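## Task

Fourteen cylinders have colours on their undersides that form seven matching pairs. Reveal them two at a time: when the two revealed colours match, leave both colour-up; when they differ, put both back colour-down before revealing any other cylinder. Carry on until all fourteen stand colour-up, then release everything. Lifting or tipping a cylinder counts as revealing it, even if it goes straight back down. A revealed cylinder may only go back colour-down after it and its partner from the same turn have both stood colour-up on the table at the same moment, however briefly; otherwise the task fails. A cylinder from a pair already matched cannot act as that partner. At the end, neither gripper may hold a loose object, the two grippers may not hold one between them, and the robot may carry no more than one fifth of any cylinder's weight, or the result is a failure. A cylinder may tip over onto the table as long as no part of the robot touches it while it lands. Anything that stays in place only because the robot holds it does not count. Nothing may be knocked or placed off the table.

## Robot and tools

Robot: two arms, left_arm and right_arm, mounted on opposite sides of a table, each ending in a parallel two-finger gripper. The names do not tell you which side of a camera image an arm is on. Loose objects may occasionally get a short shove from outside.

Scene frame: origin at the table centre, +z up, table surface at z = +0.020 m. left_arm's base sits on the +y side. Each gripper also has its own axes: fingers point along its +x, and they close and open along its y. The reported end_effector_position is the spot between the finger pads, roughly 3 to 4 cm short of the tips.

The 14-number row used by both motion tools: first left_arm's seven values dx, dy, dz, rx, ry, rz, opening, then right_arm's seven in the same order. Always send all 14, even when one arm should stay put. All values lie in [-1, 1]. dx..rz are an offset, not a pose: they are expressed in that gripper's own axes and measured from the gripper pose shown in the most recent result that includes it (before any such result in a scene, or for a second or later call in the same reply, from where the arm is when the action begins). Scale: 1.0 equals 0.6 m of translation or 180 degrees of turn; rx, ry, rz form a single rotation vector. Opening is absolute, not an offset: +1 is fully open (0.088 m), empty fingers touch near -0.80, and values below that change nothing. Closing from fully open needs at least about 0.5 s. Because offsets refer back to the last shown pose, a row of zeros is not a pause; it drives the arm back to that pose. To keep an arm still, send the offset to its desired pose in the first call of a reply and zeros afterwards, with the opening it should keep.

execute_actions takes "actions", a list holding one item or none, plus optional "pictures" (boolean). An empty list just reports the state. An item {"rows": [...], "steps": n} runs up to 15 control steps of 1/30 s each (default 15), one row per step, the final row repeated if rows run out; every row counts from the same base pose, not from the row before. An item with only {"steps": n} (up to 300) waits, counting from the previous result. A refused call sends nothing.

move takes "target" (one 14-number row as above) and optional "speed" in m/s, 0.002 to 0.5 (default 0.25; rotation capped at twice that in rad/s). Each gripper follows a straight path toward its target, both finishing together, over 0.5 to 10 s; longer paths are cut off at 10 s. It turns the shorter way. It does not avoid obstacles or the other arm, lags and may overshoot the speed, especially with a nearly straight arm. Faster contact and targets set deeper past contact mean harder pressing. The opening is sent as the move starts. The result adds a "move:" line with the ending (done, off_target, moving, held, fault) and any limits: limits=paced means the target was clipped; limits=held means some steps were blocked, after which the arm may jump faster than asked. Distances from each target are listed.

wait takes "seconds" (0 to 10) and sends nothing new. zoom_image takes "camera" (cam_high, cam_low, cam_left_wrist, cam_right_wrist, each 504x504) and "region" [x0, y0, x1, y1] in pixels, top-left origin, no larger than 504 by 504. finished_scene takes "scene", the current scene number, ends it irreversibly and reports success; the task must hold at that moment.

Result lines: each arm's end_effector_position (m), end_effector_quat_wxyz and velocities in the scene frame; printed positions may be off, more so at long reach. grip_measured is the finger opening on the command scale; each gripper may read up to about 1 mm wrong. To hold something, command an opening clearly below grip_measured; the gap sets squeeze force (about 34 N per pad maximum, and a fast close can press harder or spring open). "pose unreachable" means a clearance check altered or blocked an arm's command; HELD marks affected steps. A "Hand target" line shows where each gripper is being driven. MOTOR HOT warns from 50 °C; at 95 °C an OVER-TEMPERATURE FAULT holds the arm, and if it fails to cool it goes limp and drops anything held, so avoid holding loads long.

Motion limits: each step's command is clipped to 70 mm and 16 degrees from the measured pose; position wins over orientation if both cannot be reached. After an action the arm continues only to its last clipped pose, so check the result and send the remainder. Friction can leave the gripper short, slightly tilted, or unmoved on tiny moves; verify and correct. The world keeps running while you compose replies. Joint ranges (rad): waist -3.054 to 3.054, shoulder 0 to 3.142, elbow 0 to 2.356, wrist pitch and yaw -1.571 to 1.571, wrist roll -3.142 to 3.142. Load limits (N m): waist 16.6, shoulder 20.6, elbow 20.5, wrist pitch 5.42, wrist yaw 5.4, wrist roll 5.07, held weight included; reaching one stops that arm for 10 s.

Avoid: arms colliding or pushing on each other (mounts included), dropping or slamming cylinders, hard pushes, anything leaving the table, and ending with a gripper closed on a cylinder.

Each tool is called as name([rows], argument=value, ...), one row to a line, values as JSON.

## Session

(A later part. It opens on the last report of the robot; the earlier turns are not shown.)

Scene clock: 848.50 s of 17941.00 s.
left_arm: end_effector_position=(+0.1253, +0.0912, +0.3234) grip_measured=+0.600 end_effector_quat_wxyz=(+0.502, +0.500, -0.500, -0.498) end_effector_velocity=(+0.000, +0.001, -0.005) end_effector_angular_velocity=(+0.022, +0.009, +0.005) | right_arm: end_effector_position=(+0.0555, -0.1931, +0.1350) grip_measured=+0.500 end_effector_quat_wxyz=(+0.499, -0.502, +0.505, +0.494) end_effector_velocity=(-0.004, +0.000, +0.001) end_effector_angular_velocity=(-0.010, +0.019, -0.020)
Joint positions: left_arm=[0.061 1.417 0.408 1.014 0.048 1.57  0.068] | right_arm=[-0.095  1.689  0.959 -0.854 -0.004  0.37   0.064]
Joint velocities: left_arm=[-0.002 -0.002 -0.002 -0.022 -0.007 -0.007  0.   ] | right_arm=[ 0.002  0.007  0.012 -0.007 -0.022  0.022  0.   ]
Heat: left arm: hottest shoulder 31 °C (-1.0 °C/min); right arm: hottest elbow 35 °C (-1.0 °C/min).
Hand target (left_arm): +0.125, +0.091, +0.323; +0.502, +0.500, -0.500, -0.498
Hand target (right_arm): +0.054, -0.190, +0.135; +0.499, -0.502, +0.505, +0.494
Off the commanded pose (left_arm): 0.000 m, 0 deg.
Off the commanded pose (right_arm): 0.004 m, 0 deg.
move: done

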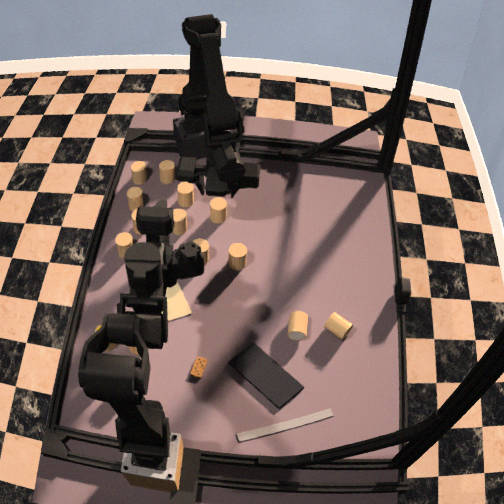

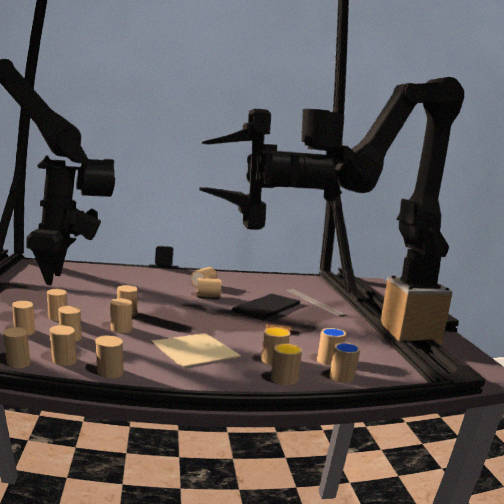

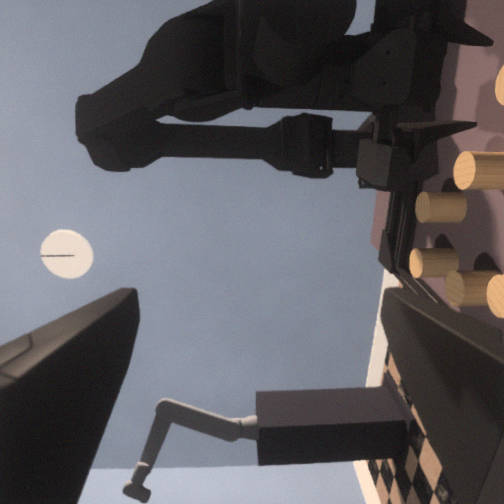

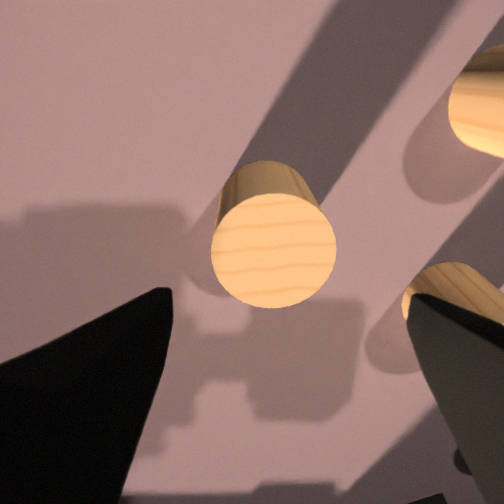

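move(target=[0,0,0,0,0,0,0.6,0.097,0.0035,0.0065,0,0,0,0.5], speed=0.12)

execute_actions([
  {"rows":[[0,0,0,0,0,0,0.6,0,0,0,0,0,0,-0.4],[0,0,0,0,0,0,0.6,0,0,0,0,0,0,-0.4],[0,0,0,0,0,0,0.6,0,0,0,0,0,0,-0.4],[0,0,0,0,0,0,0.6,0,0,0,0,0,0,-0.4],[0,0,0,0,0,0,0.6,0,0,0,0,0,0,-0.4],[0,0,0,0,0,0,0.6,0,0,0,0,0,0,-0.4],[0,0,0,0,0,0,0.6,0,0,0,0,0,0,-0.4],[0,0,0,0,0,0,0.6,-0.015,0,0,0,0,0,-0.4],[0,0,0,0,0,0,0.6,-0.03,0,0,0,0,0,-0.4],[0,0,0,0,0,0,0.6,-0.045,0,0,0,0,0,-0.4],[0,0,0,0,0,0,0.6,-0.06,0,0,0,0,0,-0.4],[0,0,0,0,0,0,0.6,-0.075,0,0,0,0,0,-0.4],[0,0,0,0,0,0,0.6,-0.09,0,0,0,0,0,-0.4],[0,0,0,0,0,0,0.6,-0.105,0,0,0,0,0,-0.4],[0,0,0,0,0,0,0.6,-0.12,0,0,0,0,0,-0.4]],"steps":15},
], pictures=false)

move(target=[0,0,0,0,0,0,0.6,-0.287,-0.129,0.233,0,-0.503,0,-0.4], speed=0.4)

Scene clock: 859.27 s of 17941.00 s.
left_arm: end_effector_position=(+0.1253, +0.0913, +0.3233) grip_measured=+0.600 end_effector_quat_wxyz=(+0.502, +0.500, -0.500, -0.498) end_effector_velocity=(+0.000, +0.001, -0.002) end_effector_angular_velocity=(+0.007, +0.008, +0.005) | right_arm: end_effector_position=(+0.0528, -0.1866, +0.0809) grip_measured=+0.500 end_effector_quat_wxyz=(+0.501, -0.497, +0.503, +0.499) end_effector_velocity=(-0.001, +0.000, -0.001) end_effector_angular_velocity=(-0.000, +0.008, +0.020)
Joint positions: left_arm=[0.061 1.417 0.408 1.014 0.048 1.571 0.068] | right_arm=[-0.094  1.829  0.871 -0.612 -0.004  0.371  0.064]
Joint velocities: left_arm=[-0.002 -0.002 -0.002 -0.007 -0.007 -0.007  0.   ] | right_arm=[-0.002  0.002 -0.002  0.007 -0.007 -0.022 -0.   ]
Heat: left arm: hottest wrist pitch 31 °C (-1.0 °C/min); right arm: hottest elbow 35 °C (-1.0 °C/min).
Hand target (left_arm): +0.125, +0.091, +0.323; +0.502, +0.500, -0.500, -0.498
Hand target (right_arm): +0.054, -0.190, +0.077; +0.499, -0.502, +0.505, +0.494
Off the commanded pose (left_arm): 0.000 m, 0 deg.
Off the commanded pose (right_arm): 0.005 m, 1 deg.
After step 90, 6.87 s passed at rest.
move: done

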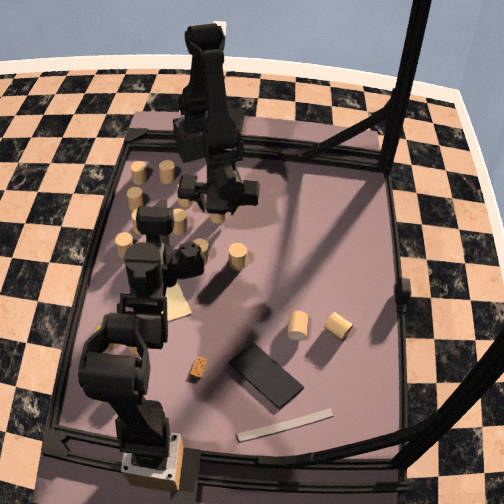

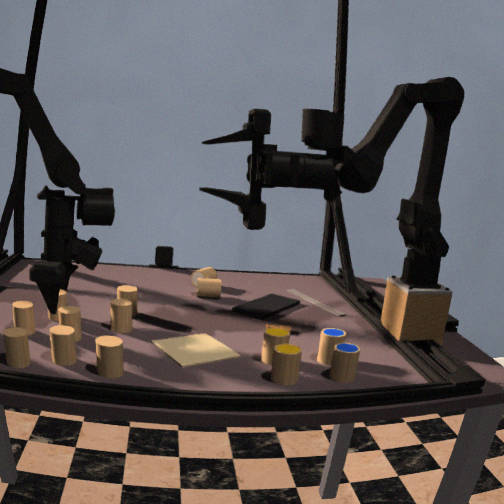

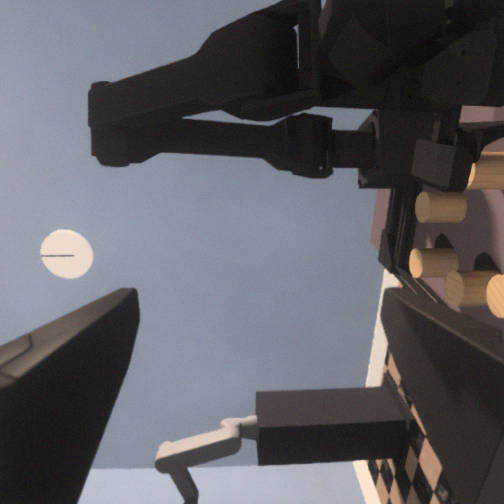

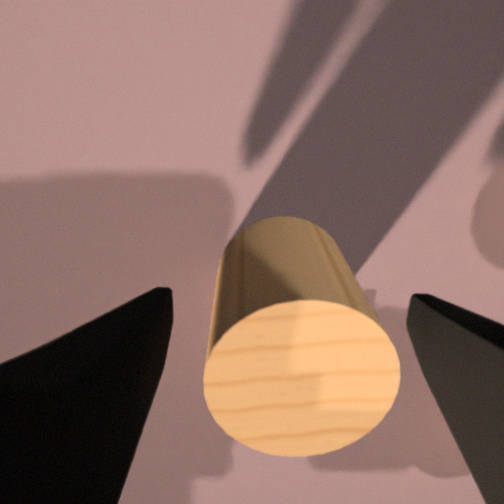

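Scene clock: 859.77 s of 17941.00 s.
left_arm: end_effector_position=(+0.1253, +0.0913, +0.3233) grip_measured=+0.600 end_effector_quat_wxyz=(+0.502, +0.500, -0.500, -0.498) end_effector_velocity=(+0.002, +0.001, -0.002) end_effector_angular_velocity=(+0.007, -0.007, +0.020) | right_arm: end_effector_position=(+0.0555, -0.1937, +0.1201) grip_measured=+0.002 end_effector_quat_wxyz=(+0.496, -0.508, +0.508, +0.488) end_effector_velocity=(-0.013, +0.038, +0.277) end_effector_angular_velocity=(+0.165, +0.055, +0.020)
Joint positions: left_arm=[0.061 1.417 0.408 1.014 0.048 1.571 0.068] | right_arm=[-0.094  1.732  0.941 -0.812 -0.003  0.371  0.039]
Joint velocities: left_arm=[-0.002 -0.002 -0.002 -0.007 -0.022  0.007 -0.001] | right_arm=[-0.002 -0.589  0.589 -1.004  0.007 -0.022 -0.   ]
Heat: left arm: hottest wrist pitch 31 °C (-1.0 °C/min); right arm: hottest elbow 35 °C (-1.0 °C/min).
Hand target (left_arm): +0.125, +0.091, +0.323; +0.502, +0.500, -0.500, -0.498
Hand target (right_arm): +0.053, -0.188, +0.149; +0.502, -0.495, +0.502, +0.501
Off the commanded pose (left_arm): 0.000 m, 0 deg.
Off the commanded pose (right_arm): 0.034 m, 2 deg.
Steps of this call (steps 1 to 15: all 15 steps of this action). Readings (end_effector_position):
1: left_arm (+0.1253, +0.0913, +0.3233) | right_arm (+0.0528, -0.1866, +0.0809)
2: left_arm (+0.1253, +0.0913, +0.3233) | right_arm (+0.0528, -0.1866, +0.0809)
4: left_arm (+0.1253, +0.0913, +0.3233) | right_arm (+0.0528, -0.1866, +0.0809)
8: left_arm (+0.1253, +0.0913, +0.3233) | right_arm (+0.0532, -0.1876, +0.0810)
15: the state above

Scene clock: 862.73 s of 17941.00 s.
left_arm: end_effector_position=(+0.1253, +0.0913, +0.3233) grip_measured=+0.600 end_effector_quat_wxyz=(+0.502, +0.500, -0.500, -0.498) end_effector_velocity=(-0.002, +0.001, +0.001) end_effector_angular_velocity=(-0.007, +0.007, -0.000) | right_arm: end_effector_position=(+0.1300, -0.0489, +0.3223) grip_measured=+0.001 end_effector_quat_wxyz=(+0.706, +0.004, -0.006, +0.708) end_effector_velocity=(+0.002, -0.001, -0.002) end_effector_angular_velocity=(-0.002, -0.008, -0.000)
Joint positions: left_arm=[0.061 1.417 0.408 1.014 0.048 1.571 0.068] | right_arm=[-0.371  1.411  0.529  0.895  0.083 -0.004  0.039]
Joint velocities: left_arm=[-0.007 -0.002 -0.002  0.007 -0.007 -0.007 -0.   ] | right_arm=[-0.007  0.002 -0.007  0.007 -0.007 -0.007 -0.   ]
Heat: left arm: hottest wrist pitch 31 °C (-1.0 °C/min); right arm: hottest elbow 35 °C (-1.0 °C/min).
Hand target (left_arm): +0.125, +0.091, +0.323; +0.502, +0.500, -0.500, -0.498
Hand target (right_arm): +0.131, -0.049, +0.317; +0.706, -0.001, -0.003, +0.709
Off the commanded pose (left_arm): 0.000 m, 0 deg.
Off the commanded pose (right_arm): 0.007 m, 1 deg.
move: done

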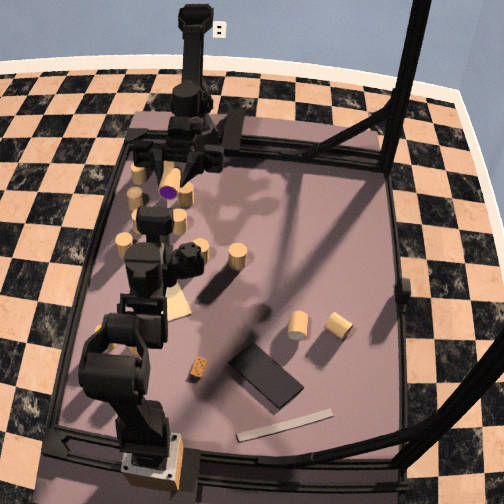

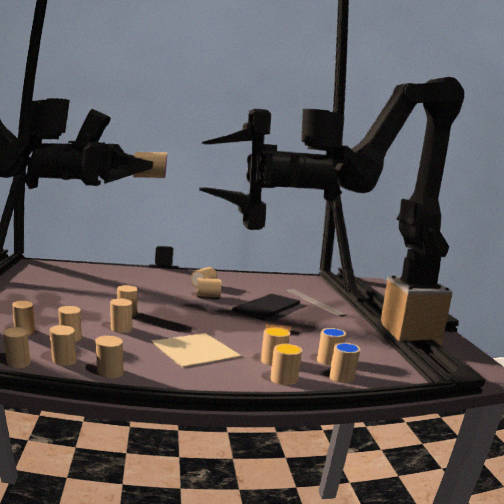

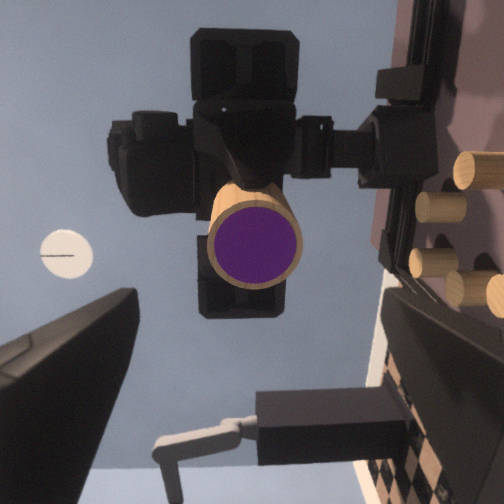

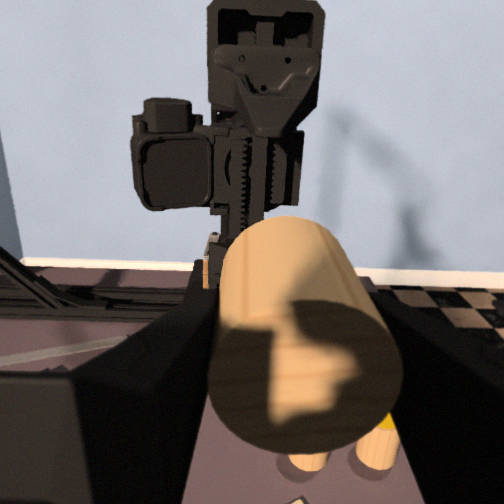

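move(target=[0.152,0.003,0,0,0,0,0.6,0,0,0,0,0,0,-0.4], speed=0.13)

execute_actions([
  {"rows":[[0,0,0,0,0,0,-0.4,0,0,0,0,0,0,-0.4],[0,0,0,0,0,0,-0.4,0,0,0,0,0,0,-0.4],[0,0,0,0,0,0,-0.4,0,0,0,0,0,0,-0.4],[0,0,0,0,0,0,-0.4,0,0,0,0,0,0,-0.4],[0,0,0,0,0,0,-0.4,0,0,0,0,0,0,-0.4],[0,0,0,0,0,0,-0.4,0,0,0,0,0,0,-0.4],[0,0,0,0,0,0,-0.4,0,0,0,0,0,0,-0.4],[0,0,0,0,0,0,-0.4,0,0,0,0,0,0,0.5],[0,0,0,0,0,0,-0.4,0,0,0,0,0,0,0.5],[0,0,0,0,0,0,-0.4,0,0,0,0,0,0,0.5],[-0.01,0,0,0,0,0,-0.4,-0.01,0,0,0,0,0,0.5],[-0.02,0,0,0,0,0,-0.4,-0.02,0,0,0,0,0,0.5],[-0.03,0,0,0,0,0,-0.4,-0.03,0,0,0,0,0,0.5],[-0.04,0,0,0,0,0,-0.4,-0.04,0,0,0,0,0,0.5],[-0.05,0,0,0,0,0,-0.4,-0.05,0,0,0,0,0,0.5]],"steps":15},
], pictures=false)

move(target=[-0.415,-0.285,0.005,0,0,-0.497,-0.4,-0.115,-0.025,-0.303,0,0.505,0,0.5], speed=0.4)

execute_actions([
  {"rows":[[0,0,0,0,0,0,-0.4,0,0,0,0,0,0,0.5]],"steps":1},
], pictures=false)

Scene clock: 873.37 s of 17941.00 s.
left_arm: end_effector_position=(+0.1267, +0.0031, +0.3231) grip_measured=+0.600 end_effector_quat_wxyz=(+0.501, +0.501, -0.499, -0.499) end_effector_velocity=(-0.002, -0.001, +0.002) end_effector_angular_velocity=(-0.002, +0.007, -0.010) | right_arm: end_effector_position=(+0.1301, -0.0489, +0.3208) grip_measured=+0.000 end_effector_quat_wxyz=(+0.706, +0.002, -0.004, +0.708) end_effector_velocity=(-0.000, -0.001, -0.002) end_effector_angular_velocity=(-0.007, -0.023, +0.005)
Joint positions: left_arm=[0.051 1.746 0.746 1.    0.037 1.571 0.068] | right_arm=[-0.371  1.413  0.528  0.895  0.082 -0.004  0.039]
Joint velocities: left_arm=[-0.002 -0.002  0.007 -0.007  0.007 -0.007 -0.   ] | right_arm=[-0.002 -0.002 -0.002 -0.007 -0.007 -0.022 -0.   ]
Heat: left arm: hottest wrist pitch 31 °C (+0.0 °C/min); right arm: hottest elbow 35 °C (+0.0 °C/min).
Hand target (left_arm): +0.126, +0.000, +0.325; +0.502, +0.500, -0.500, -0.498
Hand target (right_arm): +0.130, -0.049, +0.322; +0.706, +0.004, -0.005, +0.708
Off the commanded pose (left_arm): 0.004 m, 0 deg.
Off the commanded pose (right_arm): 0.001 m, 0 deg.
move: done

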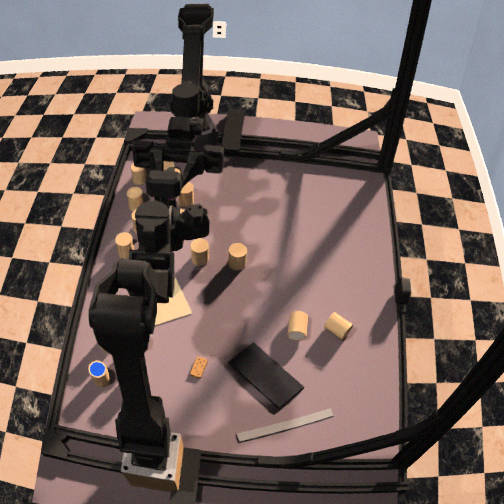

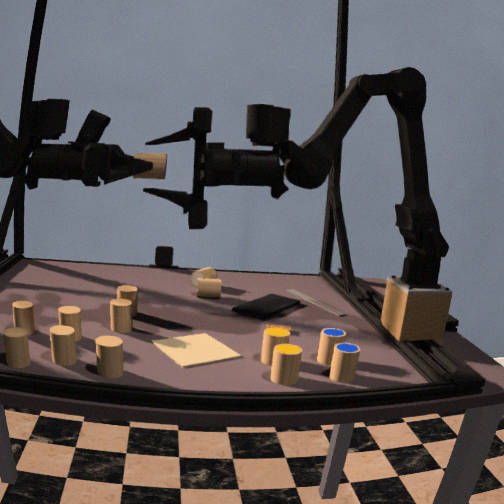

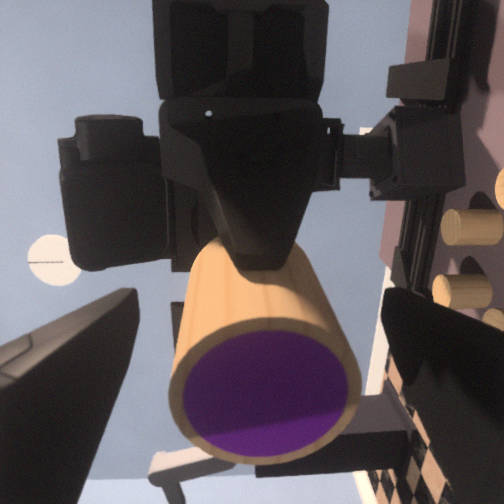

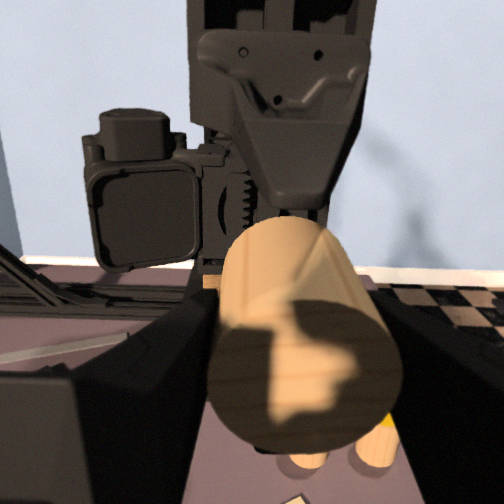

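Scene clock: 873.87 s of 17941.00 s.
left_arm: end_effector_position=(+0.1262, +0.0171, +0.3168) grip_measured=+0.019 end_effector_quat_wxyz=(+0.497, +0.505, -0.494, -0.503) end_effector_velocity=(-0.004, +0.146, -0.023) end_effector_angular_velocity=(+0.056, -0.005, +0.019) | right_arm: end_effector_position=(+0.1303, -0.0620, +0.3202) grip_measured=+0.491 end_effector_quat_wxyz=(+0.706, +0.002, -0.004, +0.709) end_effector_velocity=(-0.001, -0.144, -0.009) end_effector_angular_velocity=(-0.017, -0.009, +0.015)
Joint positions: left_arm=[0.051 1.708 0.685 1.006 0.037 1.571 0.04 ] | right_arm=[-0.368  1.355  0.483  0.88   0.085 -0.004  0.063]
Joint velocities: left_arm=[-0.002 -0.457 -0.608  0.095 -0.022  0.007 -0.   ] | right_arm=[ 0.051 -0.642 -0.491 -0.168  0.037 -0.007  0.035]
Heat: left arm: hottest wrist pitch 31 °C (+0.0 °C/min); right arm: hottest elbow 35 °C (+0.0 °C/min).
Hand target (left_arm): +0.127, +0.031, +0.322; +0.501, +0.501, -0.499, -0.499
Hand target (right_arm): +0.130, -0.076, +0.320; +0.706, +0.002, -0.005, +0.708
Off the commanded pose (left_arm): 0.017 m, 1 deg.
Off the commanded pose (right_arm): 0.017 m, 0 deg.
Steps of this call (steps 1 to 15: all 15 steps of this action). Readings (end_effector_position):
1: left_arm (+0.1267, +0.0031, +0.3231) | right_arm (+0.1301, -0.0489, +0.3208)
2: left_arm (+0.1267, +0.0031, +0.3231) | right_arm (+0.1301, -0.0489, +0.3208)
4: left_arm (+0.1267, +0.0031, +0.3231) | right_arm (+0.1301, -0.0489, +0.3208)
8: left_arm (+0.1267, +0.0031, +0.3231) | right_arm (+0.1301, -0.0489, +0.3205)
15: the state above

Scene clock: 876.73 s of 17941.00 s.
left_arm: end_effector_position=(+0.1210, +0.2793, +0.1511) grip_measured=+0.017 end_effector_quat_wxyz=(+0.005, +0.706, +0.003, -0.708) end_effector_velocity=(-0.002, +0.007, -0.002) end_effector_angular_velocity=(+0.031, +0.009, +0.005) | right_arm: end_effector_position=(+0.1464, -0.1432, +0.1380) grip_measured=+0.500 end_effector_quat_wxyz=(+0.502, -0.500, +0.502, +0.496) end_effector_velocity=(-0.000, +0.003, +0.003) end_effector_angular_velocity=(+0.007, +0.008, +0.020)
Joint positions: left_arm=[ 0.055  1.39   0.621 -0.799  0.003  1.607  0.04 ] | right_arm=[-0.437  1.79   1.093 -0.877  0.004  0.028  0.064]
Joint velocities: left_arm=[-0.002  0.002 -0.007 -0.022  0.007 -0.007 -0.   ] | right_arm=[-0.002 -0.002  0.012 -0.007 -0.007 -0.022 -0.   ]
Heat: left arm: hottest wrist pitch 31 °C (+0.0 °C/min); right arm: hottest elbow 35 °C (+0.0 °C/min).
Hand target (left_arm): +0.121, +0.280, +0.151; +0.002, +0.707, +0.004, -0.707
Hand target (right_arm): +0.147, -0.141, +0.137; +0.501, -0.500, +0.503, +0.496
Off the commanded pose (left_arm): 0.001 m, 0 deg.
Off the commanded pose (right_arm): 0.003 m, 1 deg.
move: done

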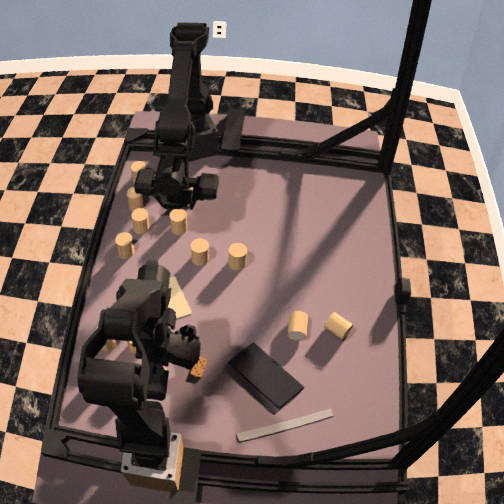

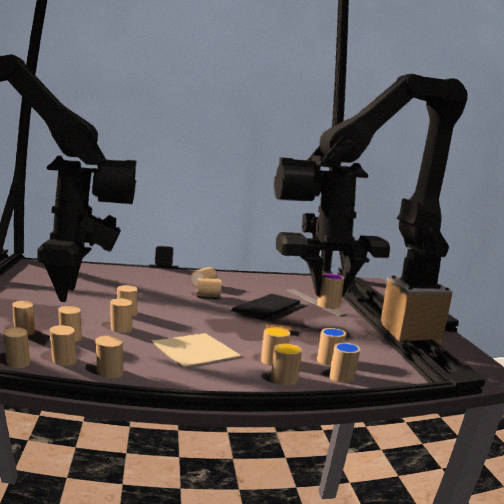

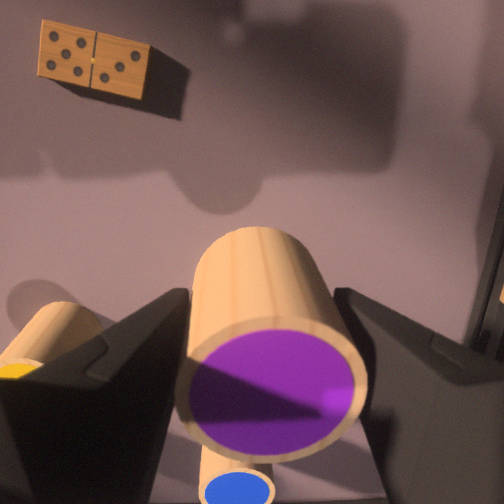

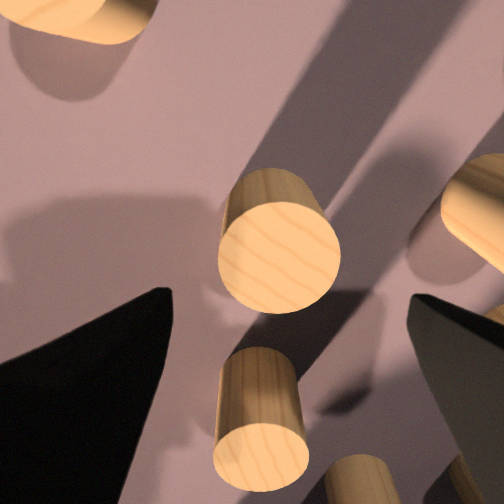

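Scene clock: 876.77 s of 17941.00 s.
left_arm: end_effector_position=(+0.1210, +0.2793, +0.1511) grip_measured=+0.017 end_effector_quat_wxyz=(+0.005, +0.706, +0.003, -0.708) end_effector_velocity=(+0.001, +0.001, +0.001) end_effector_angular_velocity=(+0.003, -0.007, +0.005) | right_arm: end_effector_position=(+0.1464, -0.1430, +0.1381) grip_measured=+0.500 end_effector_quat_wxyz=(+0.503, -0.500, +0.501, +0.496) end_effector_velocity=(-0.002, -0.002, +0.000) end_effector_angular_velocity=(-0.008, +0.007, +0.010)
Joint positions: left_arm=[ 0.055  1.39   0.621 -0.799  0.003  1.607  0.04 ] | right_arm=[-0.437  1.79   1.093 -0.877  0.004  0.028  0.064]
Joint velocities: left_arm=[-0.002 -0.002  0.002 -0.007 -0.007 -0.007 -0.   ] | right_arm=[ 0.002 -0.002 -0.002 -0.007 -0.007 -0.007 -0.   ]
Heat: left arm: hottest wrist pitch 31 °C (+0.0 °C/min); right arm: hottest elbow 35 °C (+0.0 °C/min).
Hand target (left_arm): +0.121, +0.279, +0.151; +0.005, +0.706, +0.003, -0.708
Hand target (right_arm): +0.146, -0.143, +0.138; +0.503, -0.500, +0.501, +0.496
Off the commanded pose (left_arm): 0.000 m, 0 deg.
Off the commanded pose (right_arm): 0.000 m, 0 deg.
Steps of this call (step 1: the one step of this action). Readings (end_effector_position):
1: the state above

move(target=[0.135,-0.004,0,0,0,-0.003,-0.4,0.1,0.004,-0.001,0,0.003,0,0.5], speed=0.08)

execute_actions([
  {"rows":[[0,0,0,0,0,0,0.6,0,0,0,0,0,0,-0.4],[0,0,0,0,0,0,0.6,0,0,0,0,0,0,-0.4],[0,0,0,0,0,0,0.6,0,0,0,0,0,0,-0.4],[0,0,0,0,0,0,0.6,0,0,0,0,0,0,-0.4],[0,0,0,0,0,0,0.6,0,0,0,0,0,0,-0.4],[-0.01,0,0,0,0,0,0.6,0,0,0,0,0,0,-0.4],[-0.02,0,0,0,0,0,0.6,0,0,0,0,0,0,-0.4],[-0.03,0,0,0,0,0,0.6,-0.015,0,0,0,0,0,-0.4],[-0.04,0,0,0,0,0,0.6,-0.03,0,0,0,0,0,-0.4],[-0.05,0,0,0,0,0,0.6,-0.045,0,0,0,0,0,-0.4],[-0.06,0,0,0,0,0,0.6,-0.06,0,0,0,0,0,-0.4],[-0.07,0,0,0,0,0,0.6,-0.075,0,0,0,0,0,-0.4],[-0.08,0,0,0,0,0,0.6,-0.09,0,0,0,0,0,-0.4],[-0.09,0,0,0,0,0,0.6,-0.105,0,0,0,0,0,-0.4],[-0.1,0,0,0,0,0,0.6,-0.12,0,0,0,0,0,-0.4]],"steps":15},
], pictures=false)

move(target=[-0.325,0.317,-0.002,0,0,0.505,0.6,-0.285,0.025,0.155,0,-0.502,0,-0.4], speed=0.4)

execute_actions([
  {"rows":[[0,0,0,0,0,0,0.6,0,0,0,0,0,0,-0.4]],"steps":1},
], pictures=false)

Scene clock: 894.90 s of 17941.00 s.
left_arm: end_effector_position=(+0.1212, +0.2786, +0.0742) grip_measured=+0.010 end_effector_quat_wxyz=(+0.005, +0.707, +0.002, -0.708) end_effector_velocity=(-0.002, +0.002, -0.001) end_effector_angular_velocity=(+0.002, +0.007, +0.005) | right_arm: end_effector_position=(+0.1454, -0.1401, +0.0830) grip_measured=+0.500 end_effector_quat_wxyz=(+0.504, -0.498, +0.500, +0.498) end_effector_velocity=(-0.003, +0.001, +0.000) end_effector_angular_velocity=(+0.007, +0.022, -0.010)
Joint positions: left_arm=[ 0.055  1.672  0.469 -0.363  0.002  1.607  0.04 ] | right_arm=[-0.434  1.911  0.997 -0.652  0.004  0.031  0.064]
Joint velocities: left_arm=[-0.002  0.002 -0.007  0.007  0.007 -0.007  0.   ] | right_arm=[-0.002 -0.002 -0.002  0.007 -0.022  0.007 -0.   ]
Heat: left arm: hottest shoulder 29 °C (-2.0 °C/min); right arm: hottest elbow 35 °C (+0.0 °C/min).
Hand target (left_arm): +0.121, +0.282, +0.070; +0.001, +0.706, +0.006, -0.708
Hand target (right_arm): +0.145, -0.144, +0.078; +0.500, -0.502, +0.504, +0.494
Off the commanded pose (left_arm): 0.005 m, 1 deg.
Off the commanded pose (right_arm): 0.006 m, 1 deg.
move: done

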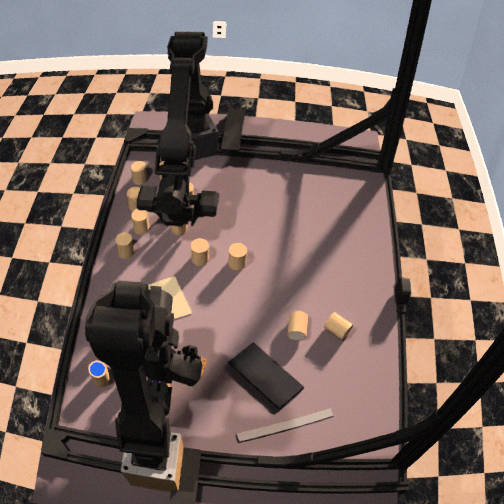

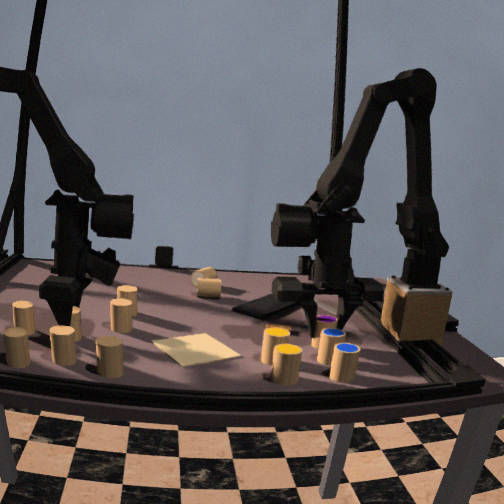

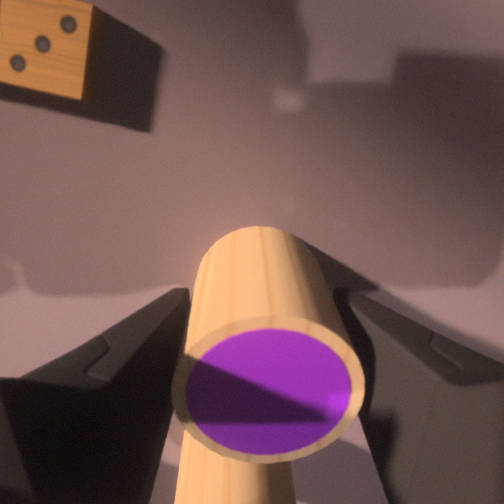

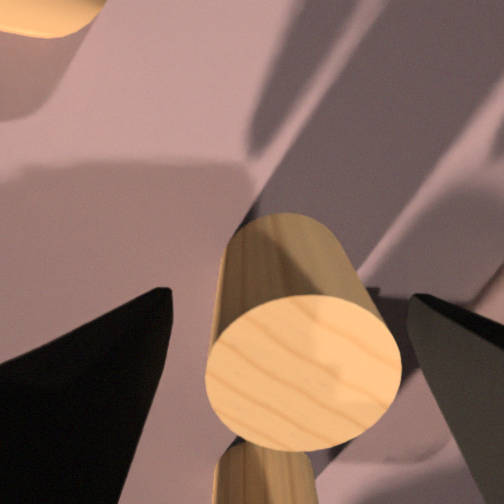

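Scene clock: 895.40 s of 17941.00 s.
left_arm: end_effector_position=(+0.1210, +0.2822, +0.1134) grip_measured=+0.596 end_effector_quat_wxyz=(+0.000, +0.706, +0.007, -0.708) end_effector_velocity=(+0.001, -0.006, +0.173) end_effector_angular_velocity=(-0.022, -0.009, +0.019) | right_arm: end_effector_position=(+0.1456, -0.1483, +0.1213) grip_measured=+0.000 end_effector_quat_wxyz=(+0.495, -0.507, +0.509, +0.488) end_effector_velocity=(-0.001, +0.036, +0.279) end_effector_angular_velocity=(+0.168, +0.011, +0.005)
Joint positions: left_arm=[ 0.055  1.505  0.532 -0.608  0.002  1.607  0.068] | right_arm=[-0.434  1.825  1.063 -0.842  0.004  0.031  0.039]
Joint velocities: left_arm=[-0.002 -0.623  0.359 -0.96  -0.007 -0.022  0.002] | right_arm=[-0.002 -0.549  0.564 -0.945 -0.007 -0.007 -0.001]
Heat: left arm: hottest shoulder 29 °C (-2.0 °C/min); right arm: hottest elbow 35 °C (+0.0 °C/min).
Hand target (left_arm): +0.121, +0.278, +0.130; +0.006, +0.707, +0.001, -0.708
Hand target (right_arm): +0.145, -0.141, +0.152; +0.505, -0.497, +0.499, +0.499
Off the commanded pose (left_arm): 0.021 m, 1 deg.
Off the commanded pose (right_arm): 0.035 m, 2 deg.
Steps of this call (steps 1 to 15: all 15 steps of this action). Readings (end_effector_position):
1: left_arm (+0.1212, +0.2786, +0.0742) | right_arm (+0.1454, -0.1401, +0.0830)
2: left_arm (+0.1212, +0.2785, +0.0742) | right_arm (+0.1454, -0.1401, +0.0830)
4: left_arm (+0.1212, +0.2777, +0.0742) | right_arm (+0.1454, -0.1401, +0.0830)
8: left_arm (+0.1210, +0.2828, +0.0788) | right_arm (+0.1454, -0.1408, +0.0831)
15: the state above

Scene clock: 898.37 s of 17941.00 s.
left_arm: end_effector_position=(+0.1248, +0.0922, +0.3185) grip_measured=+0.600 end_effector_quat_wxyz=(+0.502, +0.502, -0.498, -0.498) end_effector_velocity=(-0.002, -0.000, +0.001) end_effector_angular_velocity=(-0.012, +0.007, -0.000) | right_arm: end_effector_position=(+0.1293, -0.0498, +0.3235) grip_measured=+0.000 end_effector_quat_wxyz=(+0.705, +0.003, -0.005, +0.709) end_effector_velocity=(-0.000, -0.001, -0.002) end_effector_angular_velocity=(-0.002, -0.022, +0.005)
Joint positions: left_arm=[0.056 1.43  0.396 1.034 0.038 1.57  0.068] | right_arm=[-0.369  1.402  0.53   0.885  0.083 -0.004  0.039]
Joint velocities: left_arm=[-0.007  0.007 -0.002  0.022 -0.007 -0.007 -0.   ] | right_arm=[-0.002  0.002 -0.007  0.007 -0.007 -0.022 -0.   ]
Heat: left arm: hottest shoulder 29 °C (-2.0 °C/min); right arm: hottest elbow 35 °C (+0.0 °C/min).
Hand target (left_arm): +0.124, +0.091, +0.320; +0.504, +0.499, -0.499, -0.498
Hand target (right_arm): +0.129, -0.050, +0.318; +0.706, -0.002, -0.003, +0.709
Off the commanded pose (left_arm): 0.002 m, 0 deg.
Off the commanded pose (right_arm): 0.006 m, 1 deg.
move: done

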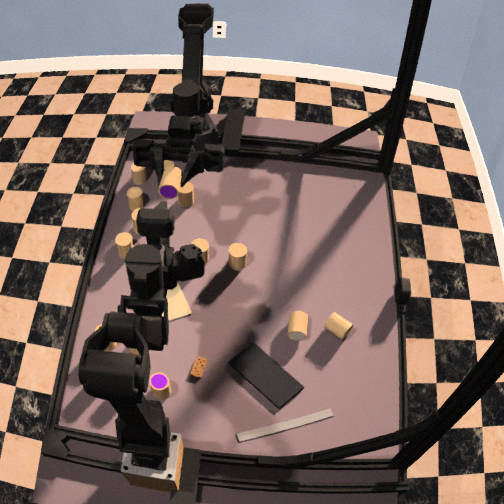

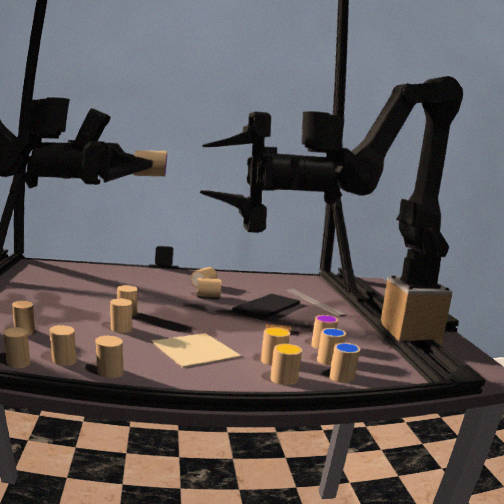

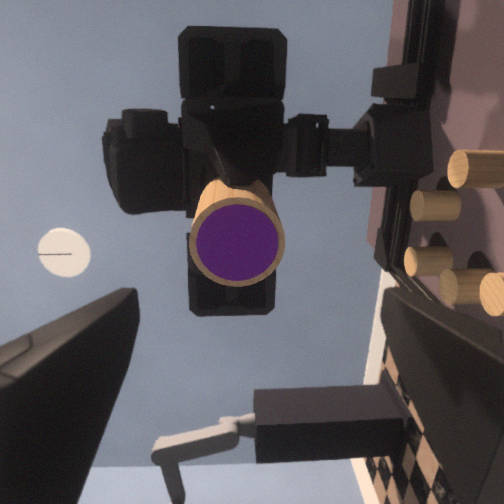

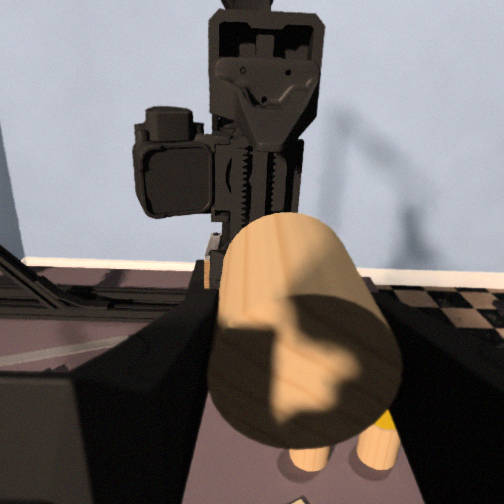

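Scene clock: 898.40 s of 17941.00 s.
left_arm: end_effector_position=(+0.1248, +0.0922, +0.3185) grip_measured=+0.600 end_effector_quat_wxyz=(+0.502, +0.502, -0.498, -0.498) end_effector_velocity=(+0.000, +0.000, -0.000) end_effector_angular_velocity=(-0.002, -0.007, +0.005) | right_arm: end_effector_position=(+0.1293, -0.0498, +0.3236) grip_measured=+0.000 end_effector_quat_wxyz=(+0.705, +0.003, -0.006, +0.709) end_effector_velocity=(-0.002, -0.001, +0.001) end_effector_angular_velocity=(+0.007, -0.007, +0.010)
Joint positions: left_arm=[0.056 1.43  0.396 1.034 0.038 1.57  0.068] | right_arm=[-0.369  1.402  0.53   0.885  0.083 -0.004  0.039]
Joint velocities: left_arm=[-0.002  0.002 -0.002  0.007 -0.007  0.007 -0.   ] | right_arm=[ 0.002 -0.002 -0.002  0.007 -0.007 -0.007 -0.   ]
Heat: left arm: hottest shoulder 29 °C (-2.0 °C/min); right arm: hottest elbow 35 °C (+0.0 °C/min).
Hand target (left_arm): +0.125, +0.092, +0.319; +0.502, +0.502, -0.498, -0.498
Hand target (right_arm): +0.129, -0.050, +0.324; +0.705, +0.003, -0.005, +0.709
Off the commanded pose (left_arm): 0.000 m, 0 deg.
Off the commanded pose (right_arm): 0.000 m, 0 deg.
Steps of this call (step 1: the one step of this action). Readings (end_effector_position):
1: the state above

move(target=[0.153,0.018,0.0015,0,-0.004,0,0.6,0,0,0,0,0,0,-0.4], speed=0.13)

execute_actions([
  {"rows":[[0,0,0,0,0,0,-0.4,0,0,0,0,0,0,-0.4],[0,0,0,0,0,0,-0.4,0,0,0,0,0,0,-0.4],[0,0,0,0,0,0,-0.4,0,0,0,0,0,0,-0.4],[0,0,0,0,0,0,-0.4,0,0,0,0,0,0,-0.4],[0,0,0,0,0,0,-0.4,0,0,0,0,0,0,-0.4],[0,0,0,0,0,0,-0.4,0,0,0,0,0,0,-0.4],[0,0,0,0,0,0,-0.4,0,0,0,0,0,0,-0.4],[0,0,0,0,0,0,-0.4,0,0,0,0,0,0,0.5],[0,0,0,0,0,0,-0.4,0,0,0,0,0,0,0.5],[0,0,0,0,0,0,-0.4,0,0,0,0,0,0,0.5],[-0.01,0,0,0,0,0,-0.4,-0.01,0,0,0,0,0,0.5],[-0.02,0,0,0,0,0,-0.4,-0.02,0,0,0,0,0,0.5],[-0.03,0,0,0,0,0,-0.4,-0.03,0,0,0,0,0,0.5],[-0.04,0,0,0,0,0,-0.4,-0.04,0,0,0,0,0,0.5],[-0.05,0,0,0,0,0,-0.4,-0.05,0,0,0,0,0,0.5]],"steps":15},
], pictures=false)

move(target=[-0.455,-0.3,0.125,0,0,-0.496,-0.4,0.03,0.083,-0.308,0,0.505,0,0.5], speed=0.4)

execute_actions([
  {"rows":[[0,0,0,0,0,0,-0.4,0,0,0,0,0,0,0.5]],"steps":1},
], pictures=false)

Scene clock: 918.87 s of 17941.00 s.
left_arm: end_effector_position=(+0.1267, +0.0034, +0.3268) grip_measured=+0.600 end_effector_quat_wxyz=(+0.500, +0.502, -0.498, -0.501) end_effector_velocity=(+0.000, -0.001, -0.002) end_effector_angular_velocity=(+0.007, +0.022, -0.005) | right_arm: end_effector_position=(+0.1293, -0.0498, +0.3227) grip_measured=+0.000 end_effector_quat_wxyz=(+0.705, +0.002, -0.005, +0.709) end_effector_velocity=(+0.002, -0.001, -0.002) end_effector_angular_velocity=(-0.007, -0.008, -0.010)
Joint positions: left_arm=[0.052 1.731 0.752 0.974 0.041 1.57  0.068] | right_arm=[-0.369  1.403  0.529  0.883  0.083 -0.004  0.039]
Joint velocities: left_arm=[ 0.002  0.002  0.002 -0.007  0.007 -0.022 -0.   ] | right_arm=[-0.002 -0.002 -0.002 -0.007  0.007 -0.007 -0.   ]
Heat: left arm: hottest wrist pitch 30 °C (-1.0 °C/min); right arm: hottest elbow 35 °C (+0.0 °C/min).
Hand target (left_arm): +0.125, +0.001, +0.329; +0.499, +0.499, -0.501, -0.501
Hand target (right_arm): +0.129, -0.050, +0.324; +0.705, +0.003, -0.005, +0.709
Off the commanded pose (left_arm): 0.004 m, 0 deg.
Off the commanded pose (right_arm): 0.001 m, 0 deg.
move: done

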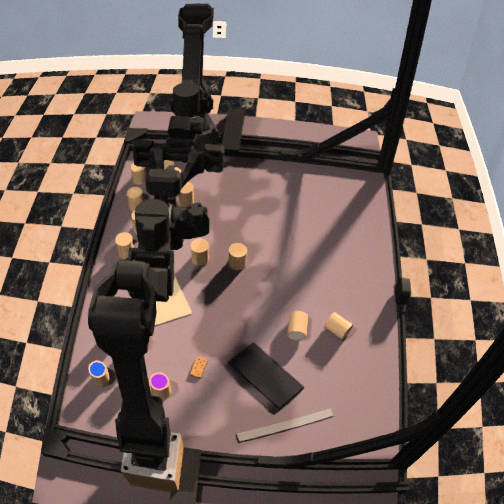

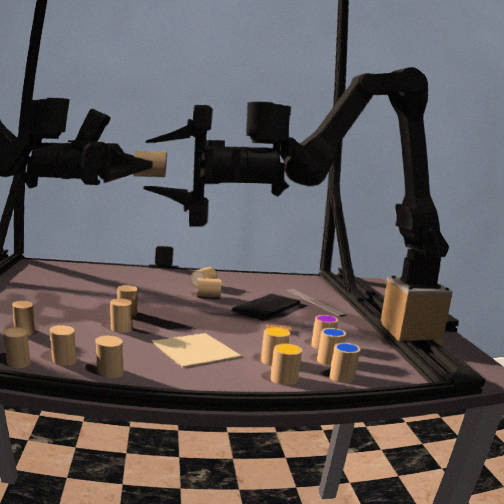

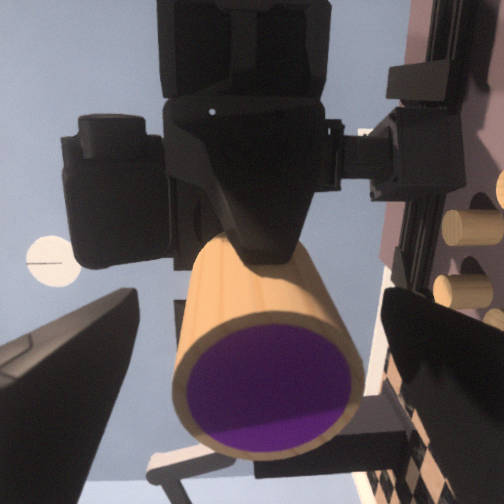

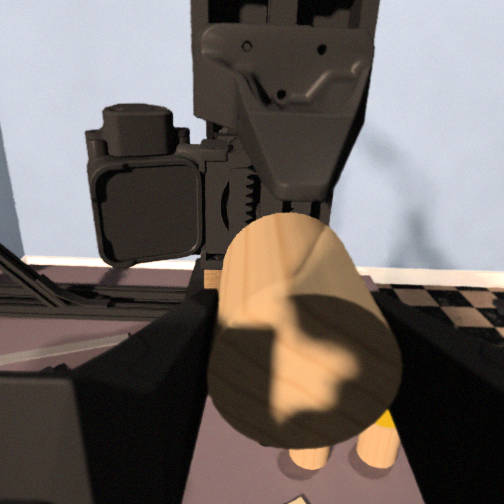

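Scene clock: 919.37 s of 17941.00 s.
left_arm: end_effector_position=(+0.1261, +0.0175, +0.3207) grip_measured=+0.019 end_effector_quat_wxyz=(+0.496, +0.506, -0.494, -0.505) end_effector_velocity=(-0.006, +0.148, -0.024) end_effector_angular_velocity=(+0.061, +0.010, +0.005) | right_arm: end_effector_position=(+0.1294, -0.0628, +0.3219) grip_measured=+0.491 end_effector_quat_wxyz=(+0.705, +0.001, -0.004, +0.709) end_effector_velocity=(+0.001, -0.145, -0.007) end_effector_angular_velocity=(-0.007, -0.022, -0.000)
Joint positions: left_arm=[0.052 1.691 0.691 0.978 0.041 1.57  0.04 ] | right_arm=[-0.365  1.345  0.484  0.868  0.086 -0.004  0.063]
Joint velocities: left_arm=[-0.002 -0.471 -0.613  0.081 -0.007 -0.007 -0.   ] | right_arm=[ 0.051 -0.652 -0.491 -0.168  0.051 -0.022  0.028]
Heat: left arm: hottest wrist pitch 30 °C (-1.0 °C/min); right arm: hottest elbow 35 °C (+0.0 °C/min).
Hand target (left_arm): +0.127, +0.031, +0.326; +0.500, +0.502, -0.498, -0.501
Hand target (right_arm): +0.129, -0.077, +0.321; +0.705, +0.002, -0.005, +0.709
Off the commanded pose (left_arm): 0.017 m, 1 deg.
Off the commanded pose (right_arm): 0.017 m, 0 deg.
Steps of this call (steps 1 to 15: all 15 steps of this action). Readings (end_effector_position):
1: left_arm (+0.1267, +0.0034, +0.3268) | right_arm (+0.1293, -0.0498, +0.3227)
2: left_arm (+0.1267, +0.0034, +0.3268) | right_arm (+0.1293, -0.0498, +0.3227)
4: left_arm (+0.1267, +0.0034, +0.3268) | right_arm (+0.1293, -0.0498, +0.3227)
8: left_arm (+0.1267, +0.0034, +0.3267) | right_arm (+0.1293, -0.0498, +0.3225)
15: the state above

Scene clock: 922.37 s of 17941.00 s.
left_arm: end_effector_position=(+0.0485, +0.3016, +0.1495) grip_measured=+0.017 end_effector_quat_wxyz=(+0.005, +0.705, -0.000, -0.710) end_effector_velocity=(+0.002, +0.002, -0.001) end_effector_angular_velocity=(+0.009, -0.011, -0.010) | right_arm: end_effector_position=(+0.0828, -0.0564, +0.1389) grip_measured=+0.500 end_effector_quat_wxyz=(+0.502, -0.500, +0.501, +0.497) end_effector_velocity=(+0.001, -0.004, -0.003) end_effector_angular_velocity=(-0.018, +0.004, +0.020)
Joint positions: left_arm=[-0.352  1.34   0.576 -0.797  0.004  1.203  0.04 ] | right_arm=[-0.281  2.115  1.558 -1.017  0.002  0.182  0.064]
Joint velocities: left_arm=[-0.002  0.002 -0.002 -0.007 -0.007  0.007 -0.   ] | right_arm=[-0.002  0.002 -0.007 -0.007 -0.007 -0.022  0.   ]
Heat: left arm: hottest wrist pitch 30 °C (-1.0 °C/min); right arm: hottest elbow 35 °C (+0.0 °C/min).
Hand target (left_arm): +0.049, +0.305, +0.147; +0.000, +0.705, +0.004, -0.709
Hand target (right_arm): +0.081, -0.054, +0.137; +0.500, -0.500, +0.503, +0.497
Off the commanded pose (left_arm): 0.004 m, 1 deg.
Off the commanded pose (right_arm): 0.004 m, 1 deg.
move: done

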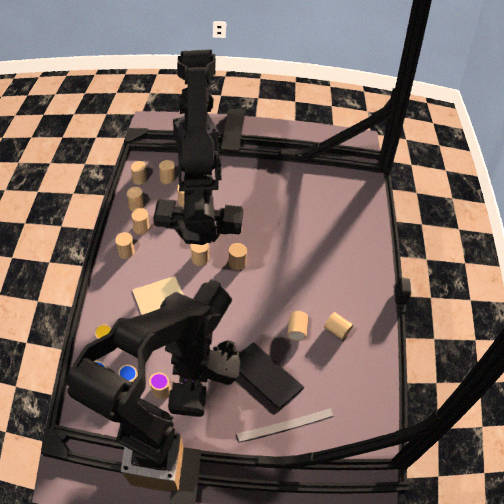

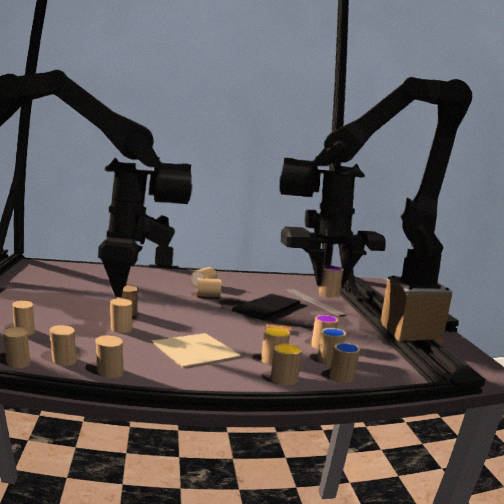

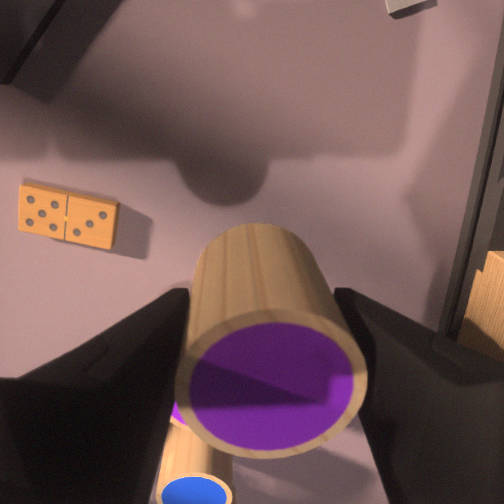

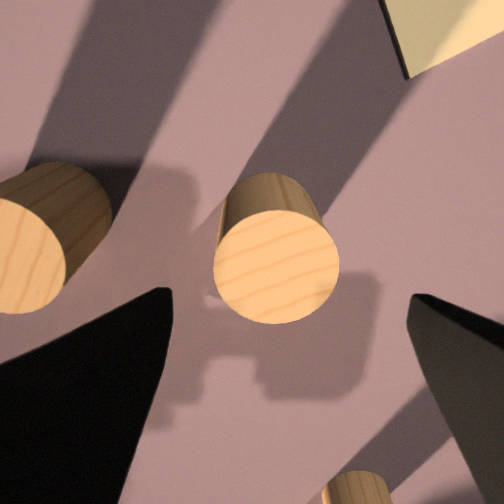

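Scene clock: 922.40 s of 17941.00 s.
left_arm: end_effector_position=(+0.0485, +0.3016, +0.1495) grip_measured=+0.017 end_effector_quat_wxyz=(+0.005, +0.705, -0.000, -0.710) end_effector_velocity=(+0.001, +0.002, -0.000) end_effector_angular_velocity=(+0.004, -0.009, +0.020) | right_arm: end_effector_position=(+0.0828, -0.0564, +0.1389) grip_measured=+0.500 end_effector_quat_wxyz=(+0.502, -0.500, +0.501, +0.497) end_effector_velocity=(+0.001, -0.007, -0.001) end_effector_angular_velocity=(-0.028, +0.003, +0.005)
Joint positions: left_arm=[-0.352  1.34   0.576 -0.797  0.004  1.203  0.04 ] | right_arm=[-0.281  2.115  1.558 -1.017  0.002  0.182  0.064]
Joint velocities: left_arm=[-0.002 -0.002 -0.002 -0.007 -0.007 -0.022 -0.   ] | right_arm=[-0.002 -0.002 -0.007 -0.022 -0.007 -0.007  0.   ]
Heat: left arm: hottest wrist pitch 30 °C (-1.0 °C/min); right arm: hottest elbow 35 °C (+0.0 °C/min).
Hand target (left_arm): +0.049, +0.302, +0.149; +0.005, +0.705, -0.001, -0.710
Hand target (right_arm): +0.083, -0.056, +0.139; +0.502, -0.500, +0.501, +0.497
Off the commanded pose (left_arm): 0.000 m, 0 deg.
Off the commanded pose (right_arm): 0.000 m, 0 deg.
Steps of this call (step 1: the one step of this action). Readings (end_effector_position):
1: the state above


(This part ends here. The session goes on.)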